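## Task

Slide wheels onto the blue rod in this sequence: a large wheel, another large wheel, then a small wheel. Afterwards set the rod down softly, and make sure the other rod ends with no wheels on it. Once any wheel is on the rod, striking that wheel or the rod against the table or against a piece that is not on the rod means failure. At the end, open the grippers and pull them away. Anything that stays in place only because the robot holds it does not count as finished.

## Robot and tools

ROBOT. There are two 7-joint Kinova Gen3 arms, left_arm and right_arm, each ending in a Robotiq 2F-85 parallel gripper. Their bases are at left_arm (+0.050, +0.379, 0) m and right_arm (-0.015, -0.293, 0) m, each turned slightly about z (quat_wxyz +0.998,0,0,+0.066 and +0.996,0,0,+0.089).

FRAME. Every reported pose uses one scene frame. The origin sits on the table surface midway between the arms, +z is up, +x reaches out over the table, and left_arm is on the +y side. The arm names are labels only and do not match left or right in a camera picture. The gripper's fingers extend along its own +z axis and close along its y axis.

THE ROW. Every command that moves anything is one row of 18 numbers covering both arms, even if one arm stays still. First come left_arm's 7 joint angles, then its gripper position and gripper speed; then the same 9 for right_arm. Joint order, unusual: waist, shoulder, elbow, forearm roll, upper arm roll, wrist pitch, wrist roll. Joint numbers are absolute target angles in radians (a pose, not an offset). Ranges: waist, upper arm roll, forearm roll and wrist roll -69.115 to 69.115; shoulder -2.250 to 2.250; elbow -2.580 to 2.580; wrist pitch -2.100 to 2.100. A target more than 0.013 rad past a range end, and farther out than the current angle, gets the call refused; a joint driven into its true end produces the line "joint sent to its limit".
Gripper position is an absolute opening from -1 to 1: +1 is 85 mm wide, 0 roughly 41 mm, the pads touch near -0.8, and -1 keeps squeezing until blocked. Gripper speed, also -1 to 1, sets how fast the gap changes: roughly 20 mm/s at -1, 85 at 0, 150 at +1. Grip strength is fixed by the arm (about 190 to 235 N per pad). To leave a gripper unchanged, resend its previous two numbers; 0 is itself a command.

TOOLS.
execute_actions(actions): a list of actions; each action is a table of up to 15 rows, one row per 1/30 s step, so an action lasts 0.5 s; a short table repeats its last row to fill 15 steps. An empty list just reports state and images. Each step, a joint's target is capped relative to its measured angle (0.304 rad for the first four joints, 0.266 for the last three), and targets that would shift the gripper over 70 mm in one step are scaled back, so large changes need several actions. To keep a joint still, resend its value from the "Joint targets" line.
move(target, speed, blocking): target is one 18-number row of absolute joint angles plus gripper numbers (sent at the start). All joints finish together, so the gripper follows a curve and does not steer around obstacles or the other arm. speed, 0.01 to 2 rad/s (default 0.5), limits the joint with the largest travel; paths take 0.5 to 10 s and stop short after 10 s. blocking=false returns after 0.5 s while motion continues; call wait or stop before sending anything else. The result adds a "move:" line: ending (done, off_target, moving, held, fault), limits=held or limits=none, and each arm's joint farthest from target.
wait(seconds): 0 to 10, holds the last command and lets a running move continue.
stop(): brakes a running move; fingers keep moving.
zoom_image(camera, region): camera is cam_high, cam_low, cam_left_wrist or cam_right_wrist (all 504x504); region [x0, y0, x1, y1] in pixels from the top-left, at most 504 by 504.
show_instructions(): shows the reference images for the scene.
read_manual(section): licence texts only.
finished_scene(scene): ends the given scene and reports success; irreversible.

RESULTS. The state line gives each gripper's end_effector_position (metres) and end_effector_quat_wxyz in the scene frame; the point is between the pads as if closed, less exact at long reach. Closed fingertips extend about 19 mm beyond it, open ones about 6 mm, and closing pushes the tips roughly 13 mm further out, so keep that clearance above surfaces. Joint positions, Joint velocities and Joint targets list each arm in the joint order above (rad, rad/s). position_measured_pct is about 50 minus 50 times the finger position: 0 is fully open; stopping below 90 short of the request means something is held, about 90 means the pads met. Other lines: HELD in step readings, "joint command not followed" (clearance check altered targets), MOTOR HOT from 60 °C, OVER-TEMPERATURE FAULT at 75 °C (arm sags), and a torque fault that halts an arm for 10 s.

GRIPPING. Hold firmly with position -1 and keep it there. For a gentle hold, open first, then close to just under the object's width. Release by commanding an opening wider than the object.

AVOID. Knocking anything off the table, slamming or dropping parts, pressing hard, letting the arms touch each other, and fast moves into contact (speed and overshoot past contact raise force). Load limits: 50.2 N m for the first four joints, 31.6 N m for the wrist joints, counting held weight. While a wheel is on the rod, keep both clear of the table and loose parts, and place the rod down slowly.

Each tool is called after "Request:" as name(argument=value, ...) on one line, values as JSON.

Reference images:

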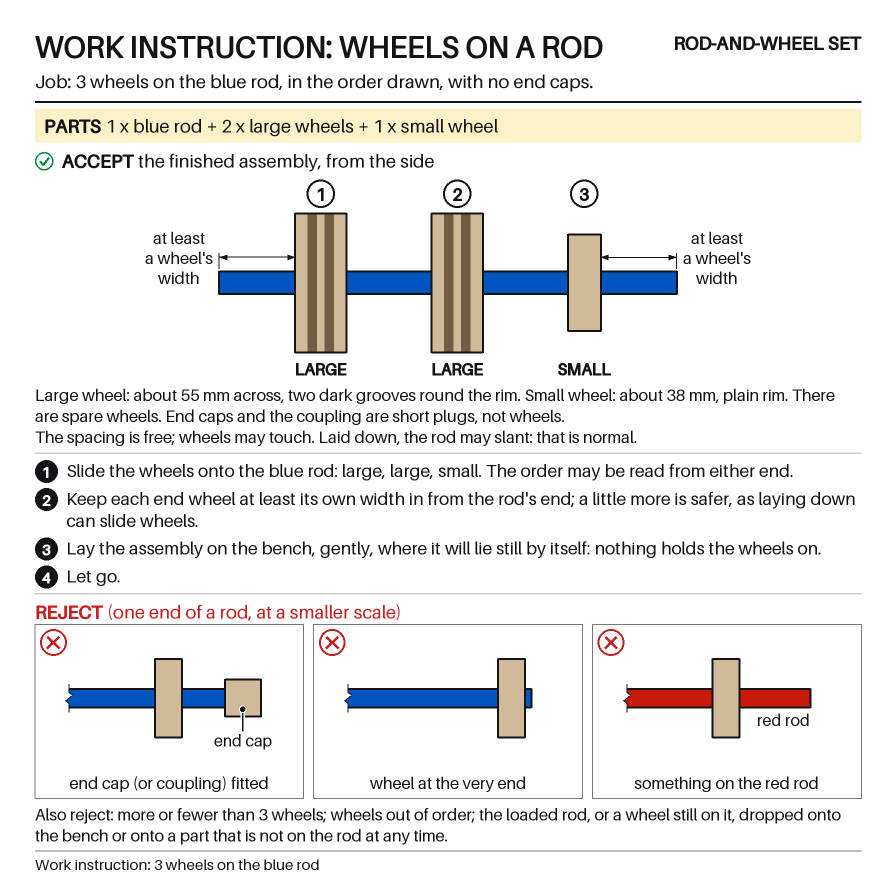

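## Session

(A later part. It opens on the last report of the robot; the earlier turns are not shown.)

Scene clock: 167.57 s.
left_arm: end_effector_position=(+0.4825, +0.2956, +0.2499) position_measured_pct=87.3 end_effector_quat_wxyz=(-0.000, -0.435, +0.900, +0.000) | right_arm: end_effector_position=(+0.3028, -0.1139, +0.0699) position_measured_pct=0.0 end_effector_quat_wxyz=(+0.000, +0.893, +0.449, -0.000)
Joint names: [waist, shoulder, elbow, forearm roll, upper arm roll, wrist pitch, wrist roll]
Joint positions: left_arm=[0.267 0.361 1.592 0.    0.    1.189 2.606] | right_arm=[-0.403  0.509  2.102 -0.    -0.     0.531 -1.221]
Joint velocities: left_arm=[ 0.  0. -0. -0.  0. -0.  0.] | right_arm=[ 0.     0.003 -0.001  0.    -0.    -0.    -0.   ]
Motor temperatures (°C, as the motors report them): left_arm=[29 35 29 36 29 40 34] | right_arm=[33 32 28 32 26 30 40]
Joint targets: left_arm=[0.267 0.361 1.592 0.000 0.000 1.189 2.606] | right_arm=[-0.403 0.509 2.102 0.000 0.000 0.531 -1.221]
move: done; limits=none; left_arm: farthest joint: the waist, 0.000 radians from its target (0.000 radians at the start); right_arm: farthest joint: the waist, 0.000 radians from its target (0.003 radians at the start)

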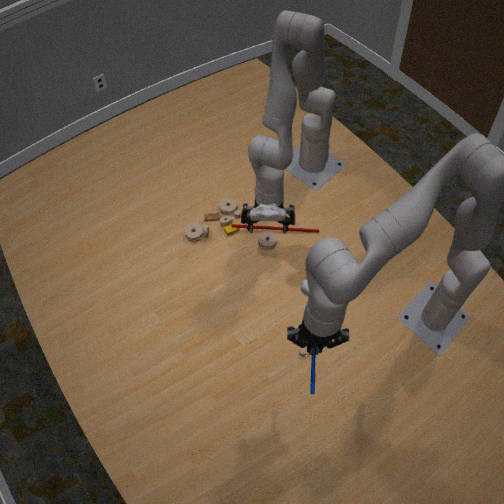

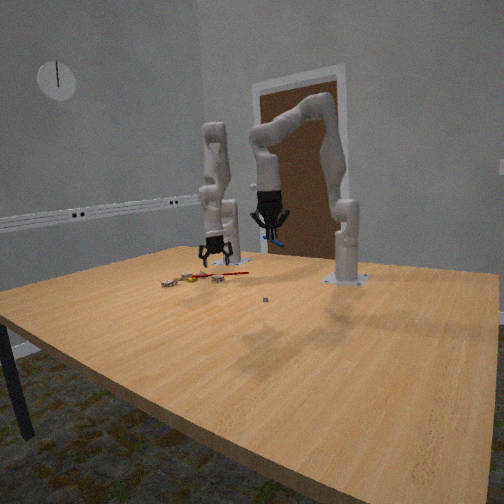

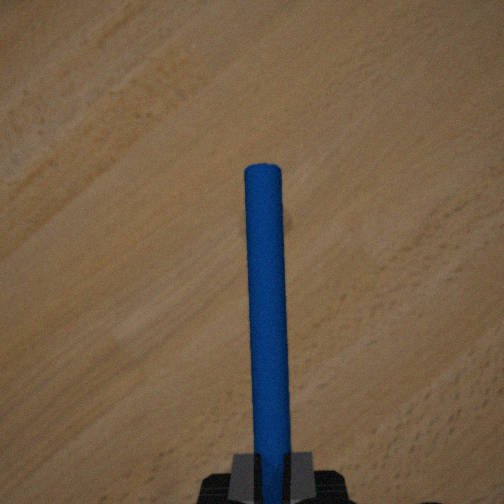

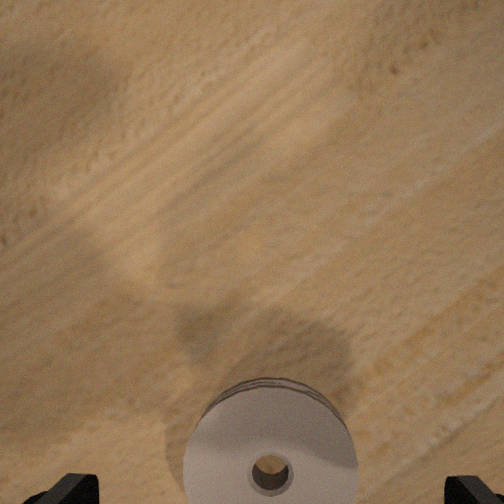

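Request:
move(target=[0.267,0.361,1.592,0,0,1.189,2.606,-1,0, -0.4005,0.6366,2.1418,0,0,0.3632,-1.221,0.6,1], speed=0.25)

Request:
execute_actions(actions=[[[0.267,0.361,1.592,0,0,1.189,2.606,-1,0, -0.4005,0.6366,2.1418,0,0,0.3632,-1.221,-1,0]],[[0.267,0.361,1.592,0,0,1.189,2.606,-1,0, -0.4005,0.6366,2.1418,0,0,0.3632,-1.221,-1,0]]])

Scene clock: 177.00 s.
left_arm: end_effector_position=(+0.4825, +0.2956, +0.2499) position_measured_pct=87.3 end_effector_quat_wxyz=(-0.000, -0.435, +0.900, +0.000) | right_arm: end_effector_position=(+0.3014, -0.1159, +0.0181) position_measured_pct=19.8 end_effector_quat_wxyz=(-0.000, +0.894, +0.448, +0.000)
Joint names: [waist, shoulder, elbow, forearm roll, upper arm roll, wrist pitch, wrist roll]
Joint positions: left_arm=[0.267 0.361 1.592 0.    0.    1.189 2.606] | right_arm=[-0.401  0.636  2.142  0.     0.     0.363 -1.221]
Joint velocities: left_arm=[ 0. -0.  0. -0. -0.  0. -0.] | right_arm=[ 0.     0.002  0.001 -0.     0.    -0.     0.   ]
Motor temperatures (°C, as the motors report them): left_arm=[29 35 29 36 29 40 34] | right_arm=[33 32 28 32 26 30 40]
Joint targets: left_arm=[0.267 0.361 1.592 0.000 0.000 1.189 2.606] | right_arm=[-0.401 0.637 2.142 0.000 0.000 0.363 -1.221]
move: done; limits=none; left_arm: farthest joint: the waist, 0.000 radians from its target (0.000 radians at the start); right_arm: farthest joint: the waist, 0.000 radians from its target (0.003 radians at the start)

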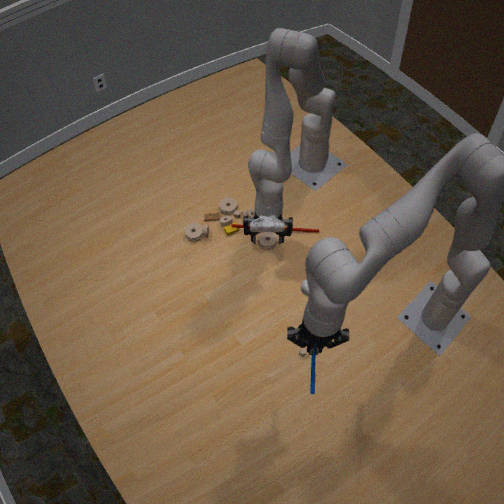

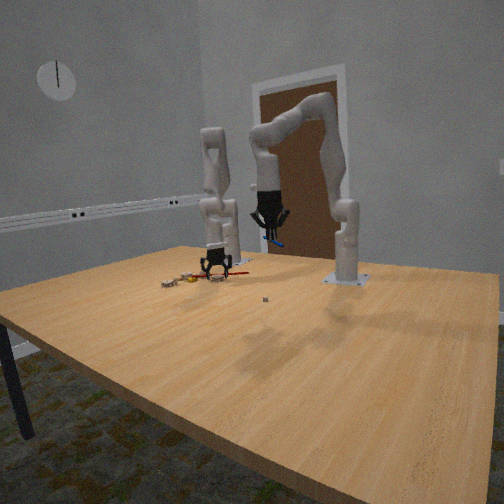

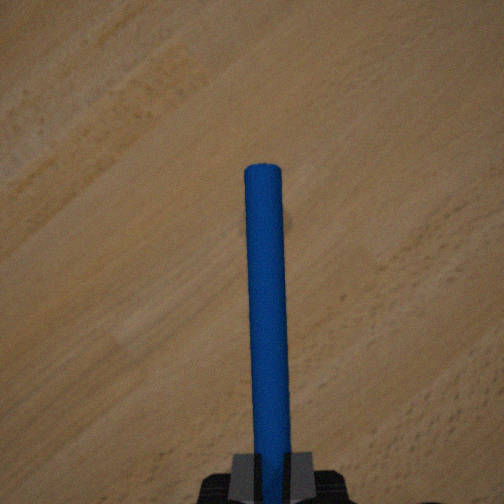

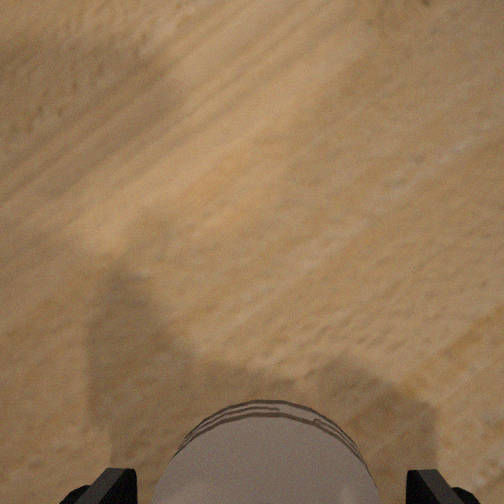

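Scene clock: 178.00 s.
left_arm: end_effector_position=(+0.4825, +0.2956, +0.2499) position_measured_pct=87.3 end_effector_quat_wxyz=(-0.000, -0.435, +0.900, +0.000) | right_arm: end_effector_position=(+0.3014, -0.1159, +0.0189) position_measured_pct=38.9 end_effector_quat_wxyz=(-0.000, +0.894, +0.448, +0.000)
Joint names: [waist, shoulder, elbow, forearm roll, upper arm roll, wrist pitch, wrist roll]
Joint positions: left_arm=[0.267 0.361 1.592 0.    0.    1.189 2.606] | right_arm=[-0.4    0.634  2.142 -0.    -0.     0.365 -1.221]
Joint velocities: left_arm=[ 0.002 -0.     0.     0.    -0.    -0.    -0.   ] | right_arm=[ 0.     0.     0.001 -0.     0.     0.     0.   ]
Motor temperatures (°C, as the motors report them): left_arm=[29 35 29 36 29 40 34] | right_arm=[33 32 28 32 26 30 40]
Joint targets: left_arm=[0.267 0.361 1.592 0.000 0.000 1.189 2.606] | right_arm=[-0.401 0.637 2.142 0.000 0.000 0.363 -1.221]
Step readings (joint positions; steps 1 to 15: 1st action; 16 to 30: 2nd action):
0: left_arm=[0.267 0.361 1.592 0.000 0.000 1.189 2.606] | right_arm=[-0.401 0.636 2.142 0.000 0.000 0.363 -1.221]
1: left_arm=[0.267 0.361 1.592 0.000 0.000 1.189 2.606] | right_arm=[-0.401 0.636 2.142 0.000 0.000 0.363 -1.221]
2: left_arm=[0.267 0.361 1.592 0.000 -0.000 1.189 2.606] | right_arm=[-0.401 0.636 2.142 0.000 0.000 0.363 -1.221]
4: left_arm=[0.267 0.361 1.592 0.000 0.000 1.189 2.606] | right_arm=[-0.401 0.637 2.142 0.000 0.000 0.363 -1.221]
8: left_arm=[0.267 0.361 1.592 0.000 0.000 1.189 2.606] | right_arm=[-0.401 0.635 2.142 -0.000 0.000 0.364 -1.221]
15: left_arm=[0.267 0.361 1.592 0.000 0.000 1.189 2.606] | right_arm=[-0.400 0.634 2.142 -0.000 -0.000 0.365 -1.221]
16: left_arm=[0.267 0.361 1.592 0.000 0.000 1.189 2.606] | right_arm=[-0.400 0.634 2.142 -0.000 -0.000 0.365 -1.221]
17: left_arm=[0.267 0.361 1.592 0.000 0.000 1.189 2.606] | right_arm=[-0.400 0.634 2.142 -0.000 -0.000 0.365 -1.221]
19: left_arm=[0.267 0.361 1.592 0.000 0.000 1.189 2.606] | right_arm=[-0.400 0.634 2.142 -0.000 -0.000 0.365 -1.221]
23: left_arm=[0.267 0.361 1.592 0.000 0.000 1.189 2.606] | right_arm=[-0.400 0.634 2.142 -0.000 -0.000 0.365 -1.221]
30: Joint positions above

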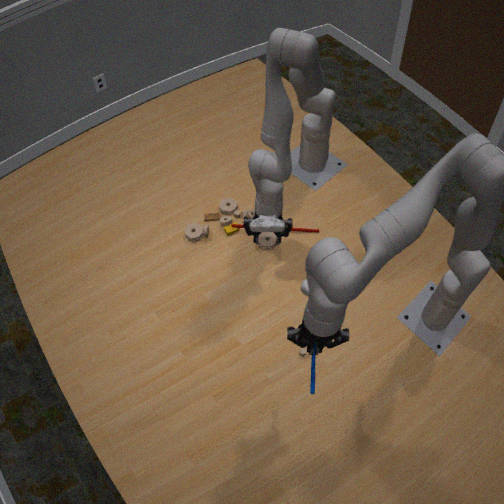

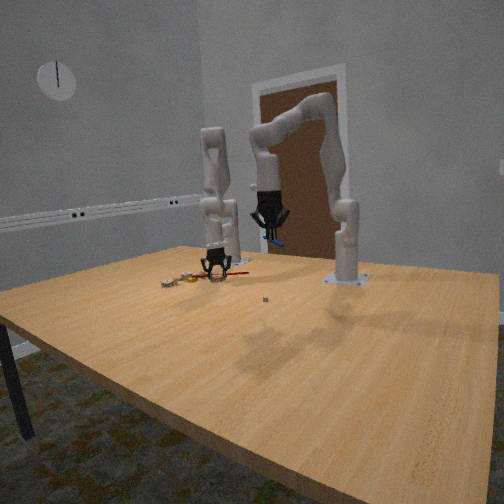

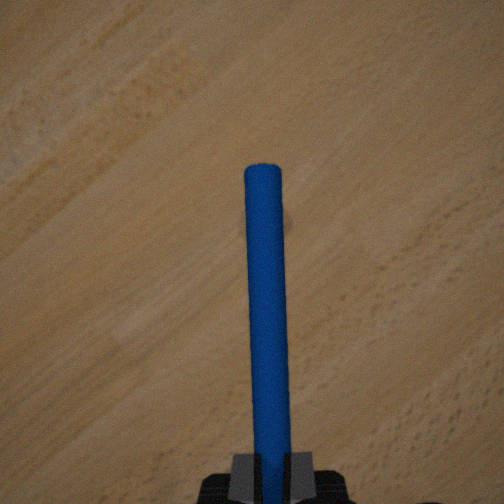

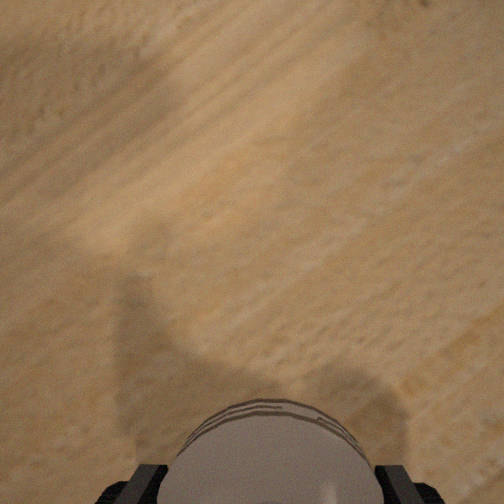

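Request:
move(target=[0.267,0.361,1.592,0,0,1.189,2.606,-1,0, -0.4005,0.311,2.054,0,0,0.777,-1.0,-1,0], speed=0.6)

Request:
move(target=[0.267,0.361,1.592,0,0,1.189,2.606,-1,0, -0.722,0.9006,2.2762,0,0,-1.606,0,-1,0], speed=0.9)

Scene clock: 189.47 s.
left_arm: end_effector_position=(+0.4825, +0.2956, +0.2499) position_measured_pct=87.3 end_effector_quat_wxyz=(-0.000, -0.435, +0.900, +0.000) | right_arm: end_effector_position=(+0.2906, -0.1230, +0.1497) position_measured_pct=38.9 end_effector_quat_wxyz=(+0.000, +0.839, +0.544, -0.000)
Joint names: [waist, shoulder, elbow, forearm roll, upper arm roll, wrist pitch, wrist roll]
Joint positions: left_arm=[0.267 0.361 1.592 0.    0.    1.189 2.606] | right_arm=[-0.4    0.311  2.054  0.     0.     0.777 -1.   ]
Joint velocities: left_arm=[-0.     0.     0.    -0.001 -0.     0.    -0.001] | right_arm=[-0.    -0.003 -0.     0.     0.     0.    -0.   ]
Motor temperatures (°C, as the motors report them): left_arm=[29 35 29 36 29 40 34] | right_arm=[33 32 28 32 26 30 40]
Joint targets: left_arm=[0.267 0.361 1.592 0.000 0.000 1.189 2.606] | right_arm=[-0.401 0.311 2.054 0.000 0.000 0.777 -1.000]
move: done; limits=none; left_arm: farthest joint: the waist, 0.000 radians from its target (0.000 radians at the start); right_arm: farthest joint: the waist, 0.000 radians from its target (0.000 radians at the start)

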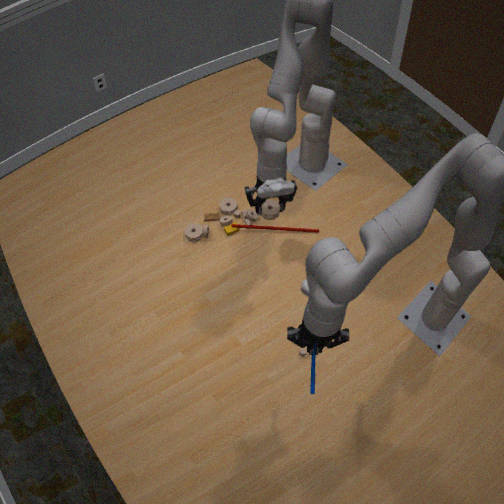

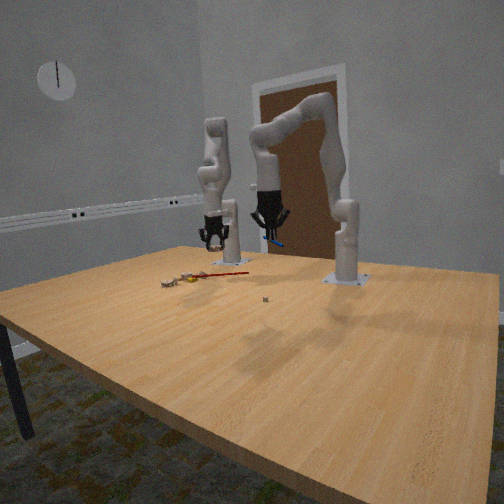

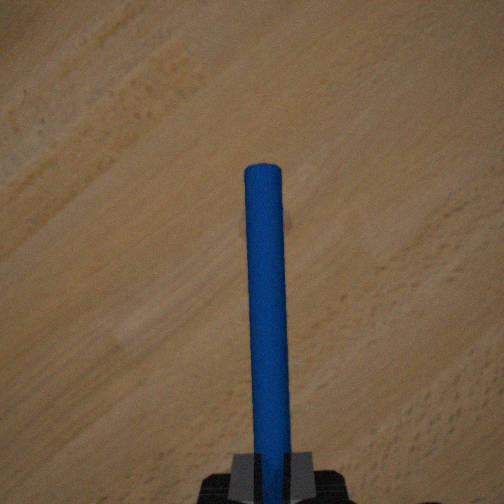

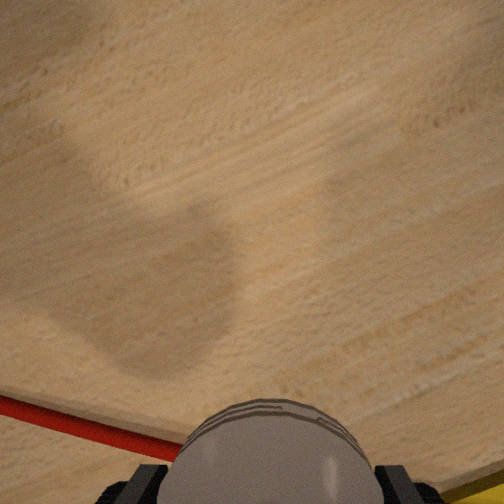

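Scene clock: 192.67 s.
left_arm: end_effector_position=(+0.4825, +0.2956, +0.2499) position_measured_pct=87.3 end_effector_quat_wxyz=(-0.000, -0.435, +0.900, +0.000) | right_arm: end_effector_position=(+0.3958, +0.1851, +0.2322) position_measured_pct=38.9 end_effector_quat_wxyz=(+0.233, +0.233, +0.668, +0.668)
Joint names: [waist, shoulder, elbow, forearm roll, upper arm roll, wrist pitch, wrist roll]
Joint positions: left_arm=[0.267 0.361 1.592 0.    0.    1.189 2.606] | right_arm=[-0.722  0.9    2.276  0.    -0.    -1.606 -0.   ]
Joint velocities: left_arm=[-0.     0.     0.001 -0.001  0.001  0.001 -0.   ] | right_arm=[-0.002  0.003  0.001 -0.    -0.    -0.     0.   ]
Motor temperatures (°C, as the motors report them): left_arm=[29 35 29 36 29 40 34] | right_arm=[33 32 28 32 26 30 40]
Joint targets: left_arm=[0.267 0.361 1.592 0.000 0.000 1.189 2.606] | right_arm=[-0.722 0.901 2.276 0.000 0.000 -1.606 0.000]
move: done; limits=none; left_arm: farthest joint: the waist, 0.000 radians from its target (0.000 radians at the start); right_arm: farthest joint: the waist, 0.000 radians from its target (0.322 radians at the start)

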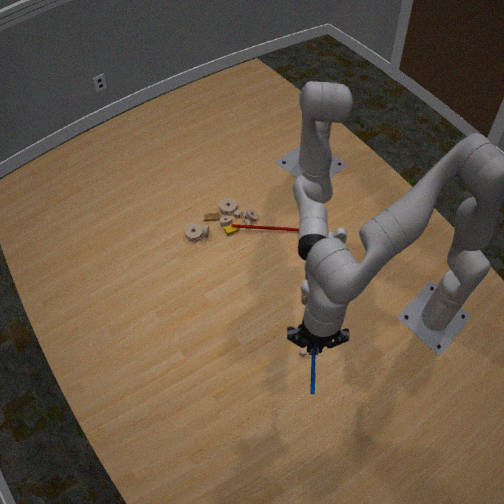

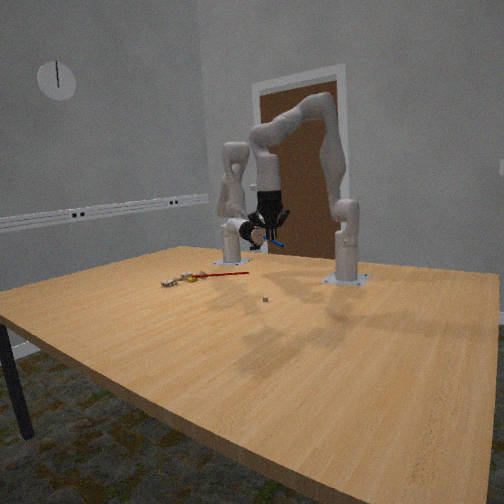

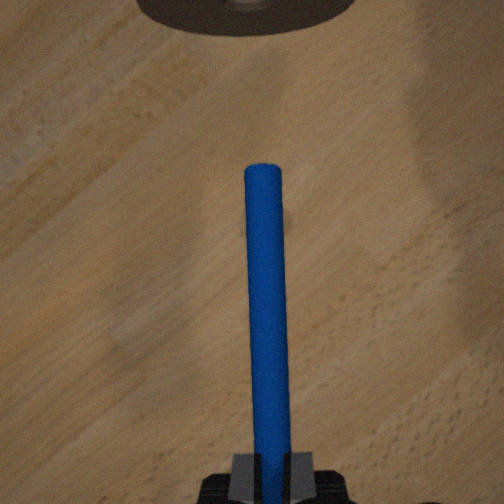

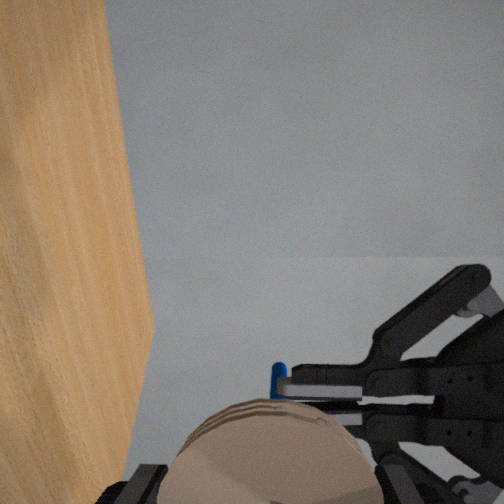

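Request:
zoom_image(camera="cam_right_wrist", region=[200, 340, 360, 504])

Request:
zoom_image(camera="cam_left_wrist", region=[120, 0, 380, 200])

Region (200, 340, 360, 504) of cam_right_wrist's 504x504 image, scaled by 3.073; it fills the left 492 columns of this view, and the rest is white.

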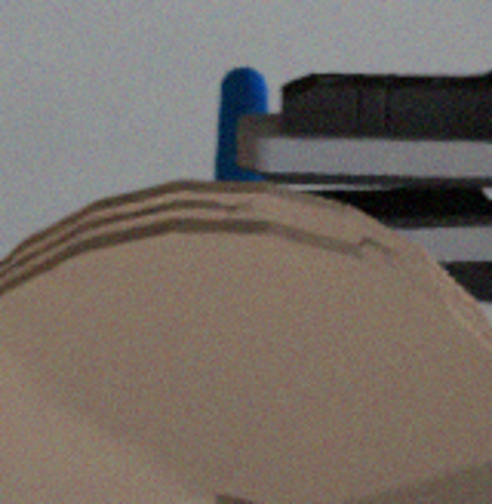

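Region (120, 0, 380, 200) of cam_left_wrist's 504x504 image, scaled by 1.938; it fills the top 388 rows of this view, and the rest is white.

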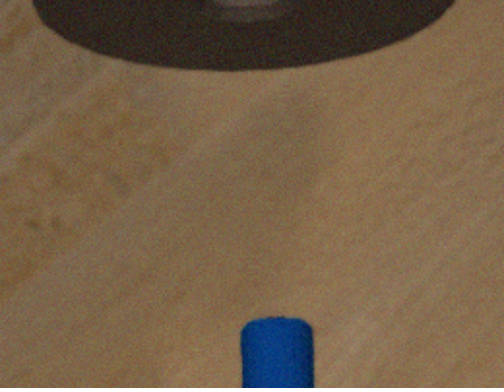

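Request:
zoom_image(camera="cam_low", region=[220, 200, 320, 270])

Region (220, 200, 320, 270) of cam_low's 504x504 image, scaled by 5.040, with more detail than that image has; it fills the top 353 rows of this view, and the rest is white.

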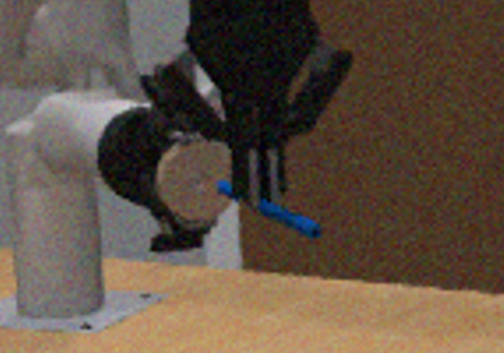

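Request:
move(target=[0.267,0.361,1.592,0,0,1.189,2.606,-1,0, -0.726,0.8959,2.1815,0,0,-1.5066,0,-1,0], speed=0.2)

Scene clock: 207.43 s.
left_arm: end_effector_position=(+0.4825, +0.2956, +0.2499) position_measured_pct=87.3 end_effector_quat_wxyz=(-0.000, -0.435, +0.900, +0.000) | right_arm: end_effector_position=(+0.4123, +0.2104, +0.2340) position_measured_pct=38.9 end_effector_quat_wxyz=(+0.231, +0.231, +0.668, +0.668)
Joint names: [waist, shoulder, elbow, forearm roll, upper arm roll, wrist pitch, wrist roll]
Joint positions: left_arm=[0.267 0.361 1.592 0.    0.    1.189 2.606] | right_arm=[-0.726  0.896  2.182 -0.    -0.    -1.507  0.   ]
Joint velocities: left_arm=[-0.     0.    -0.     0.001 -0.     0.     0.   ] | right_arm=[-0.    -0.    -0.001 -0.001  0.     0.     0.   ]
Motor temperatures (°C, as the motors report them): left_arm=[29 35 29 36 29 40 34] | right_arm=[33 32 28 32 26 30 40]
Joint targets: left_arm=[0.267 0.361 1.592 0.000 0.000 1.189 2.606] | right_arm=[-0.726 0.896 2.181 0.000 0.000 -1.507 0.000]
move: done; limits=none; left_arm: farthest joint: the waist, 0.000 radians from its target (0.000 radians at the start); right_arm: farthest joint: the waist, 0.000 radians from its target (0.004 radians at the start)

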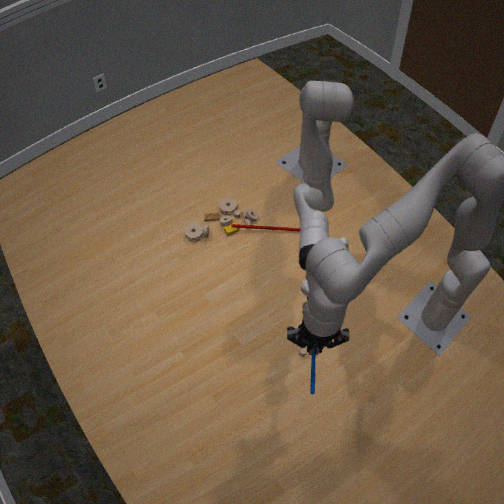

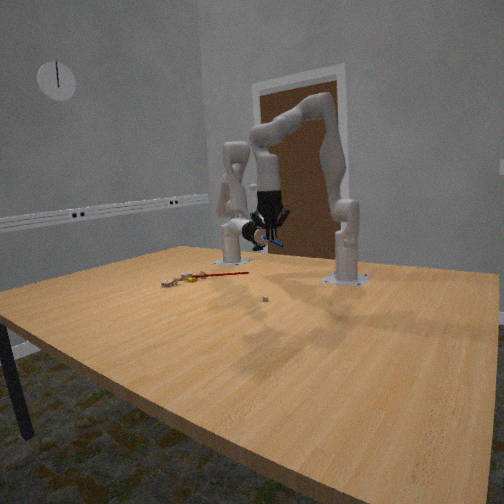

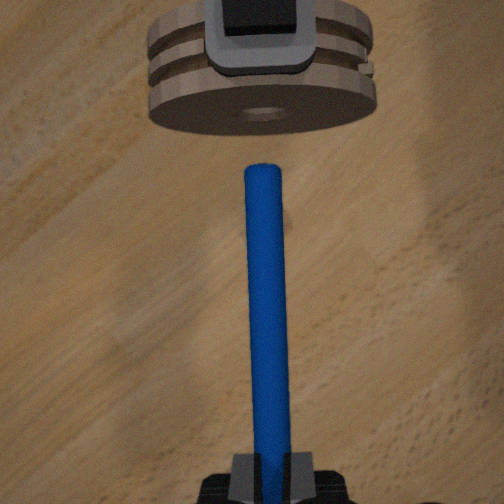

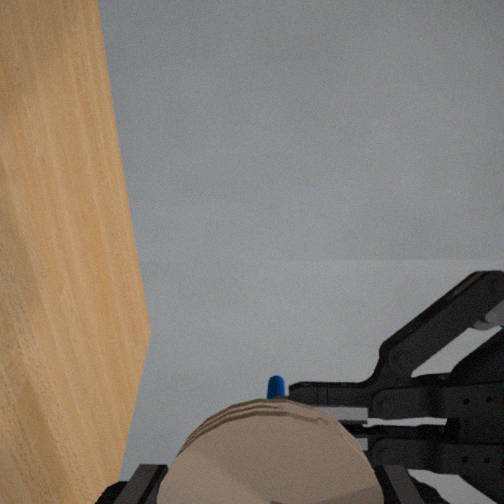

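Request:
zoom_image(camera="cam_right_wrist", region=[140, 350, 400, 504])

Request:
zoom_image(camera="cam_left_wrist", region=[140, 0, 390, 200])

Region (140, 350, 400, 504) of cam_right_wrist's 504x504 image, scaled by 1.938; it fills the top 299 rows of this view, and the rest is white.

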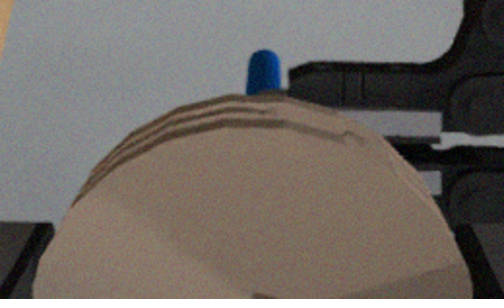

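Region (140, 0, 390, 200) of cam_left_wrist's 504x504 image, scaled by 2.016; it fills the top 403 rows of this view, and the rest is white.

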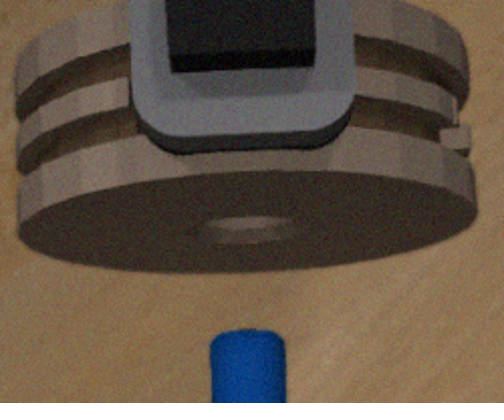

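Request:
zoom_image(camera="cam_low", region=[240, 215, 300, 260])

Region (240, 215, 300, 260) of cam_low's 504x504 image, scaled by 8.400, with more detail than that image has; it fills the top 378 rows of this view, and the rest is white.

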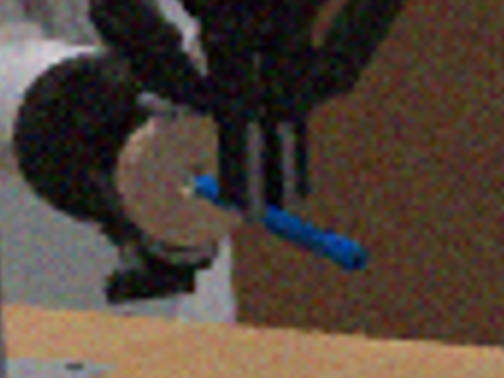

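Request:
move(target=[0.267,0.361,1.592,0,0,1.189,2.606,-1,0, -0.7255,0.8872,2.1829,0,0,-1.4993,0,-1,0], speed=0.1)

Request:
zoom_image(camera="cam_low", region=[240, 215, 300, 260])

Request:
zoom_image(camera="cam_right_wrist", region=[140, 350, 400, 504])

Scene clock: 220.13 s.
left_arm: end_effector_position=(+0.4825, +0.2956, +0.2499) position_measured_pct=87.3 end_effector_quat_wxyz=(-0.000, -0.435, +0.900, +0.000) | right_arm: end_effector_position=(+0.4126, +0.2102, +0.2369) position_measured_pct=38.9 end_effector_quat_wxyz=(+0.231, +0.231, +0.668, +0.668)
Joint names: [waist, shoulder, elbow, forearm roll, upper arm roll, wrist pitch, wrist roll]
Joint positions: left_arm=[ 0.267  0.361  1.592  0.    -0.     1.189  2.606] | right_arm=[-0.726  0.887  2.183 -0.     0.    -1.499 -0.   ]
Joint velocities: left_arm=[ 0.001  0.001 -0.001  0.    -0.     0.     0.   ] | right_arm=[ 0.    -0.001 -0.001  0.    -0.     0.    -0.   ]
Motor temperatures (°C, as the motors report them): left_arm=[29 35 29 36 29 40 34] | right_arm=[33 32 28 32 26 30 40]
Joint targets: left_arm=[0.267 0.361 1.592 0.000 0.000 1.189 2.606] | right_arm=[-0.725 0.887 2.183 0.000 0.000 -1.499 0.000]
move: done; limits=none; left_arm: farthest joint: the waist, 0.000 radians from its target (0.000 radians at the start); right_arm: farthest joint: the waist, 0.000 radians from its target (0.001 radians at the start)

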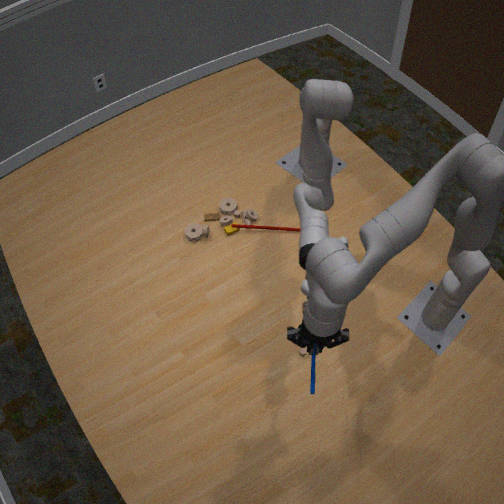

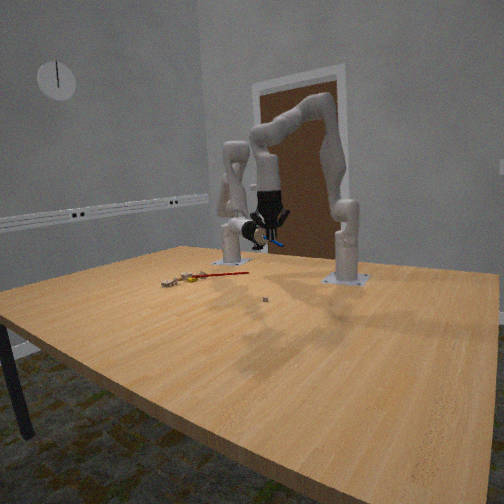

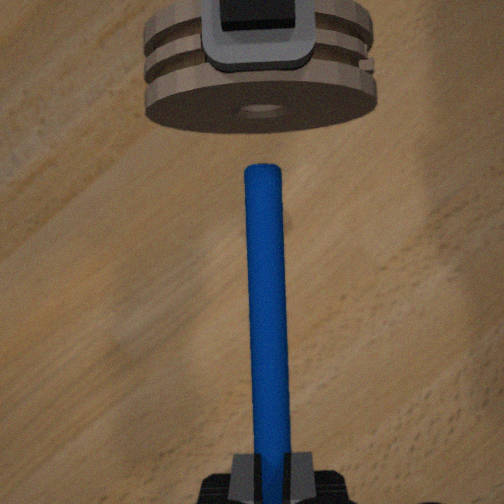

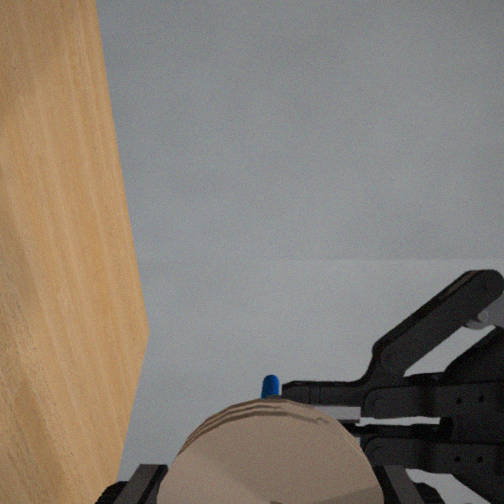

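Region (240, 215, 300, 260) of cam_low's 504x504 image, scaled by 8.400, with more detail than that image has; it fills the top 378 rows of this view, and the rest is white.

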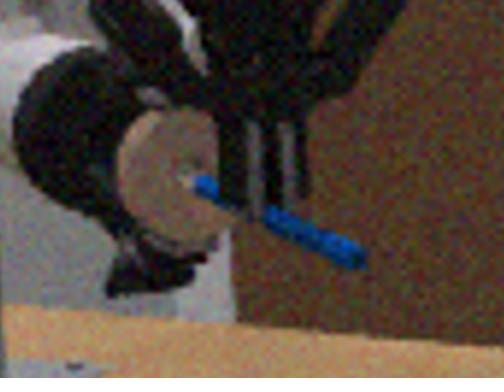

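Region (140, 350, 400, 504) of cam_right_wrist's 504x504 image, scaled by 1.938; it fills the top 299 rows of this view, and the rest is white.

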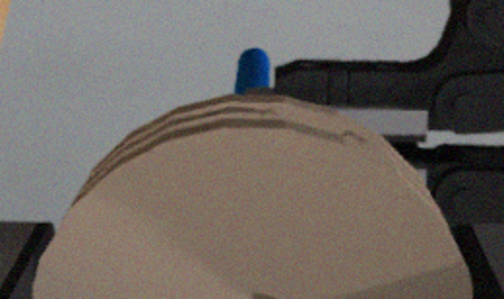

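Request:
move(target=[0.267,0.361,1.592,0,0,1.189,2.606,-1,0, -0.7255,0.8929,2.118,0,0,-1.4401,0,-1,0], speed=0.04)

Scene clock: 231.07 s.
left_arm: end_effector_position=(+0.4826, +0.2958, +0.2501) position_measured_pct=87.3 end_effector_quat_wxyz=(+0.000, -0.435, +0.900, +0.000) | right_arm: end_effector_position=(+0.4250, +0.2257, +0.2363) position_measured_pct=38.9 end_effector_quat_wxyz=(+0.231, +0.232, +0.669, +0.668)
Joint names: [waist, shoulder, elbow, forearm roll, upper arm roll, wrist pitch, wrist roll]
Joint positions: left_arm=[ 0.267  0.361  1.592 -0.    -0.     1.189  2.606] | right_arm=[-0.725  0.893  2.118 -0.     0.    -1.44  -0.   ]
Joint velocities: left_arm=[-0.  0. -0.  0. -0.  0. -0.] | right_arm=[-0.    -0.    -0.001 -0.     0.     0.     0.   ]
Motor temperatures (°C, as the motors report them): left_arm=[29 35 29 36 29 40 34] | right_arm=[33 32 28 32 26 30 40]
Joint targets: left_arm=[0.267 0.361 1.592 0.000 0.000 1.189 2.606] | right_arm=[-0.725 0.893 2.118 0.000 0.000 -1.440 0.000]
move: done; limits=none; left_arm: farthest joint: the waist, 0.000 radians from its target (0.000 radians at the start); right_arm: farthest joint: the shoulder, 0.001 radians from its target (0.006 radians at the start)

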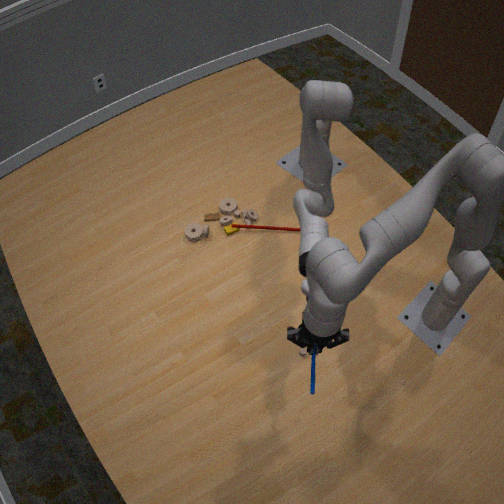

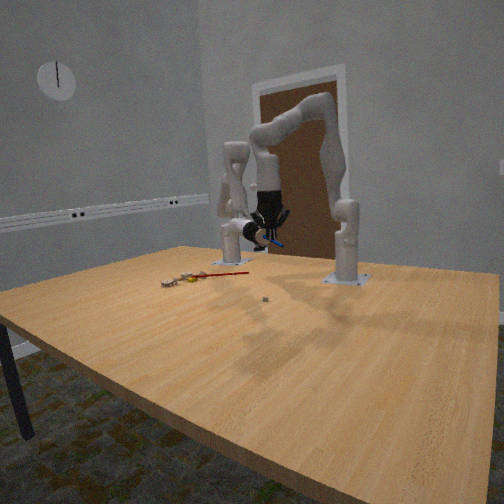

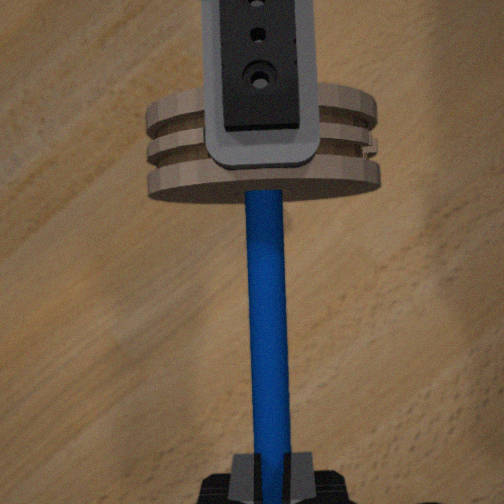

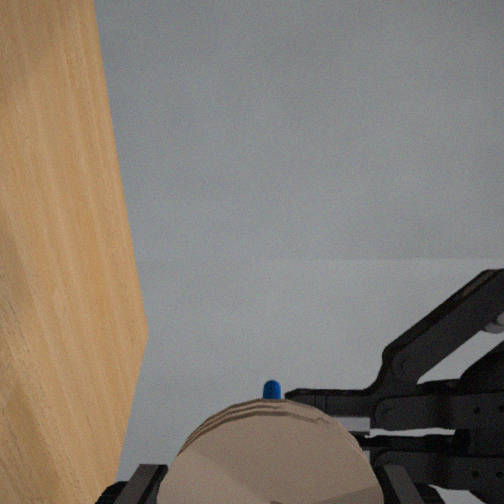

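Request:
move(target=[0.267,0.361,1.592,0,0,1.189,2.606,-1,0, -0.7255,0.9067,2.0355,0,0,-1.3714,0,-1,0], speed=0.06)

Request:
move(target=[0.267,0.361,1.592,0,0,1.189,2.606,-1,0, -0.7255,0.9215,1.9531,0,0,-1.3038,0,-1,0], speed=0.06)

Scene clock: 235.70 s.
left_arm: end_effector_position=(+0.4826, +0.2957, +0.2499) position_measured_pct=87.3 end_effector_quat_wxyz=(-0.000, -0.435, +0.900, +0.000) | right_arm: end_effector_position=(+0.4404, +0.2454, +0.2358) position_measured_pct=38.9 end_effector_quat_wxyz=(+0.231, +0.231, +0.668, +0.668)
Joint names: [waist, shoulder, elbow, forearm roll, upper arm roll, wrist pitch, wrist roll]
Joint positions: left_arm=[ 0.267  0.361  1.592 -0.    -0.     1.189  2.606] | right_arm=[-0.725  0.907  2.036 -0.     0.    -1.371 -0.   ]
Joint velocities: left_arm=[ 0.    -0.001  0.    -0.001  0.     0.     0.   ] | right_arm=[-0.  0. -0.  0. -0.  0. -0.]
Motor temperatures (°C, as the motors report them): left_arm=[29 35 29 36 29 40 34] | right_arm=[33 32 28 32 26 30 40]
Joint targets: left_arm=[0.267 0.361 1.592 0.000 0.000 1.189 2.606] | right_arm=[-0.725 0.907 2.035 0.000 0.000 -1.371 0.000]
move: done; limits=none; left_arm: farthest joint: the waist, 0.000 radians from its target (0.000 radians at the start); right_arm: farthest joint: the waist, 0.000 radians from its target (0.000 radians at the start)

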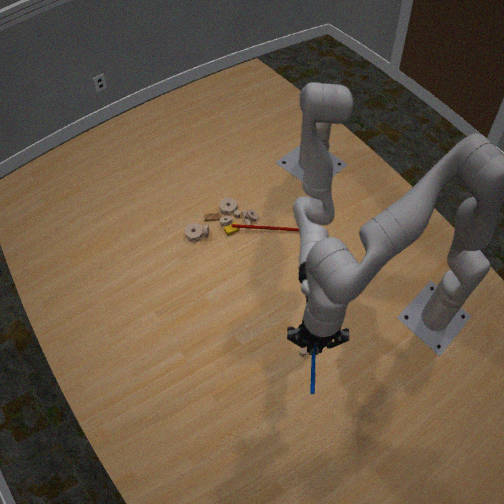

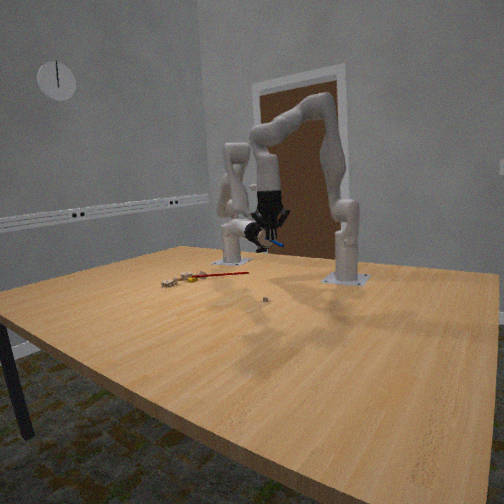

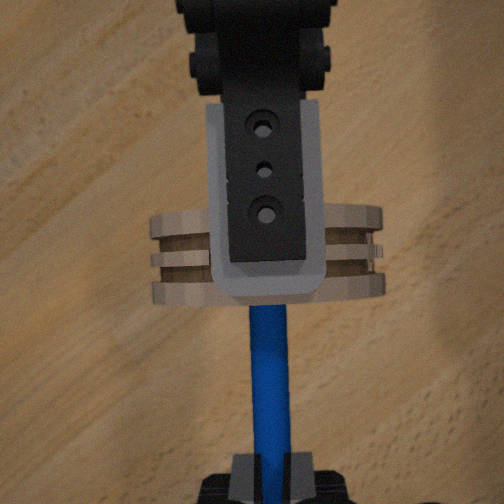

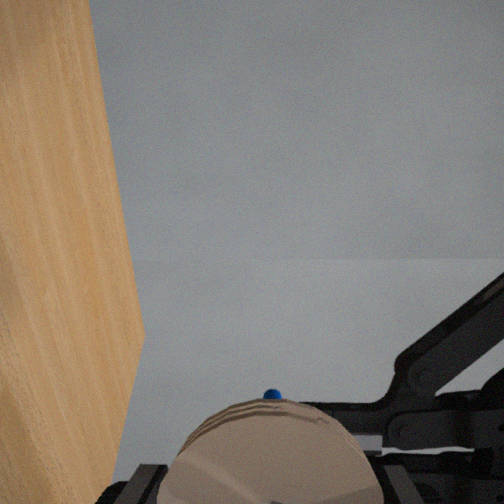

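Scene clock: 237.37 s.
left_arm: end_effector_position=(+0.4825, +0.2957, +0.2499) position_measured_pct=87.3 end_effector_quat_wxyz=(-0.000, -0.435, +0.900, +0.000) | right_arm: end_effector_position=(+0.4556, +0.2646, +0.2358) position_measured_pct=38.9 end_effector_quat_wxyz=(+0.231, +0.231, +0.668, +0.668)
Joint names: [waist, shoulder, elbow, forearm roll, upper arm roll, wrist pitch, wrist roll]
Joint positions: left_arm=[ 0.267  0.361  1.592 -0.    -0.     1.189  2.606] | right_arm=[-0.725  0.922  1.953 -0.     0.    -1.304 -0.   ]
Joint velocities: left_arm=[ 0.001 -0.001  0.     0.002  0.     0.     0.   ] | right_arm=[-0.     0.    -0.001  0.     0.     0.     0.   ]
Motor temperatures (°C, as the motors report them): left_arm=[29 35 29 36 29 40 34] | right_arm=[33 32 28 32 26 30 40]
Joint targets: left_arm=[0.267 0.361 1.592 0.000 0.000 1.189 2.606] | right_arm=[-0.725 0.922 1.953 0.000 0.000 -1.304 0.000]
move: done; limits=none; left_arm: farthest joint: the waist, 0.000 radians from its target (0.000 radians at the start); right_arm: farthest joint: the waist, 0.000 radians from its target (0.000 radians at the start)

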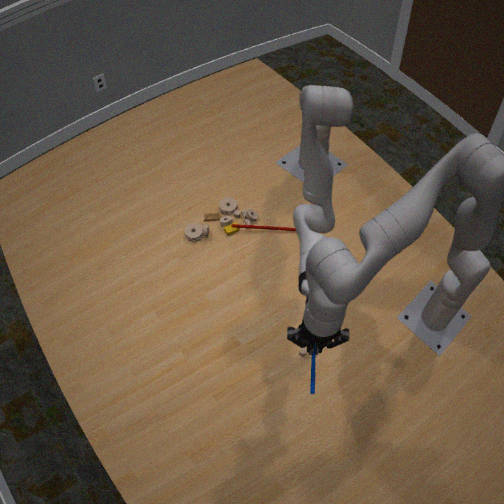

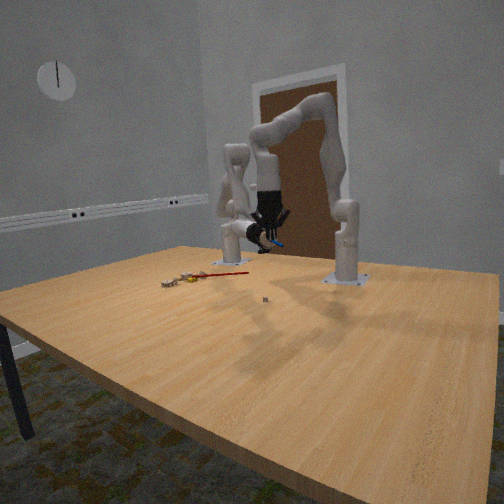

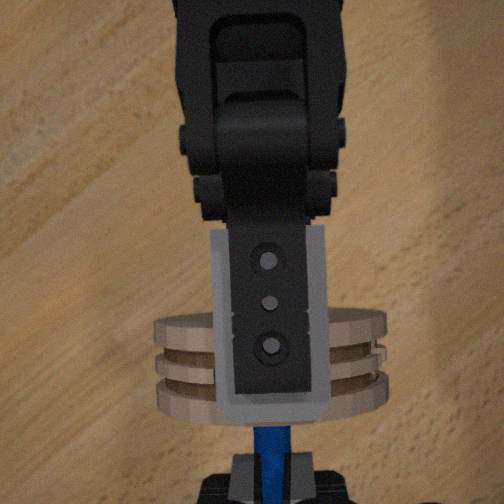

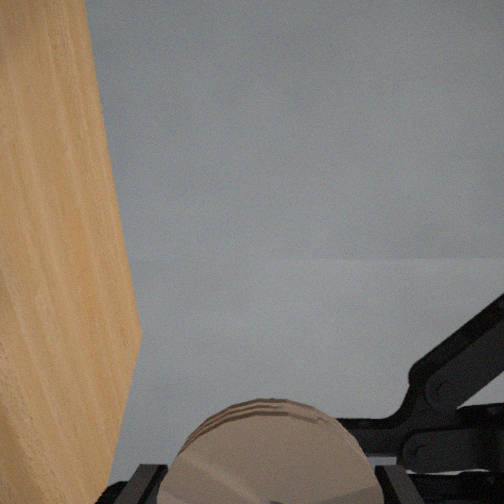

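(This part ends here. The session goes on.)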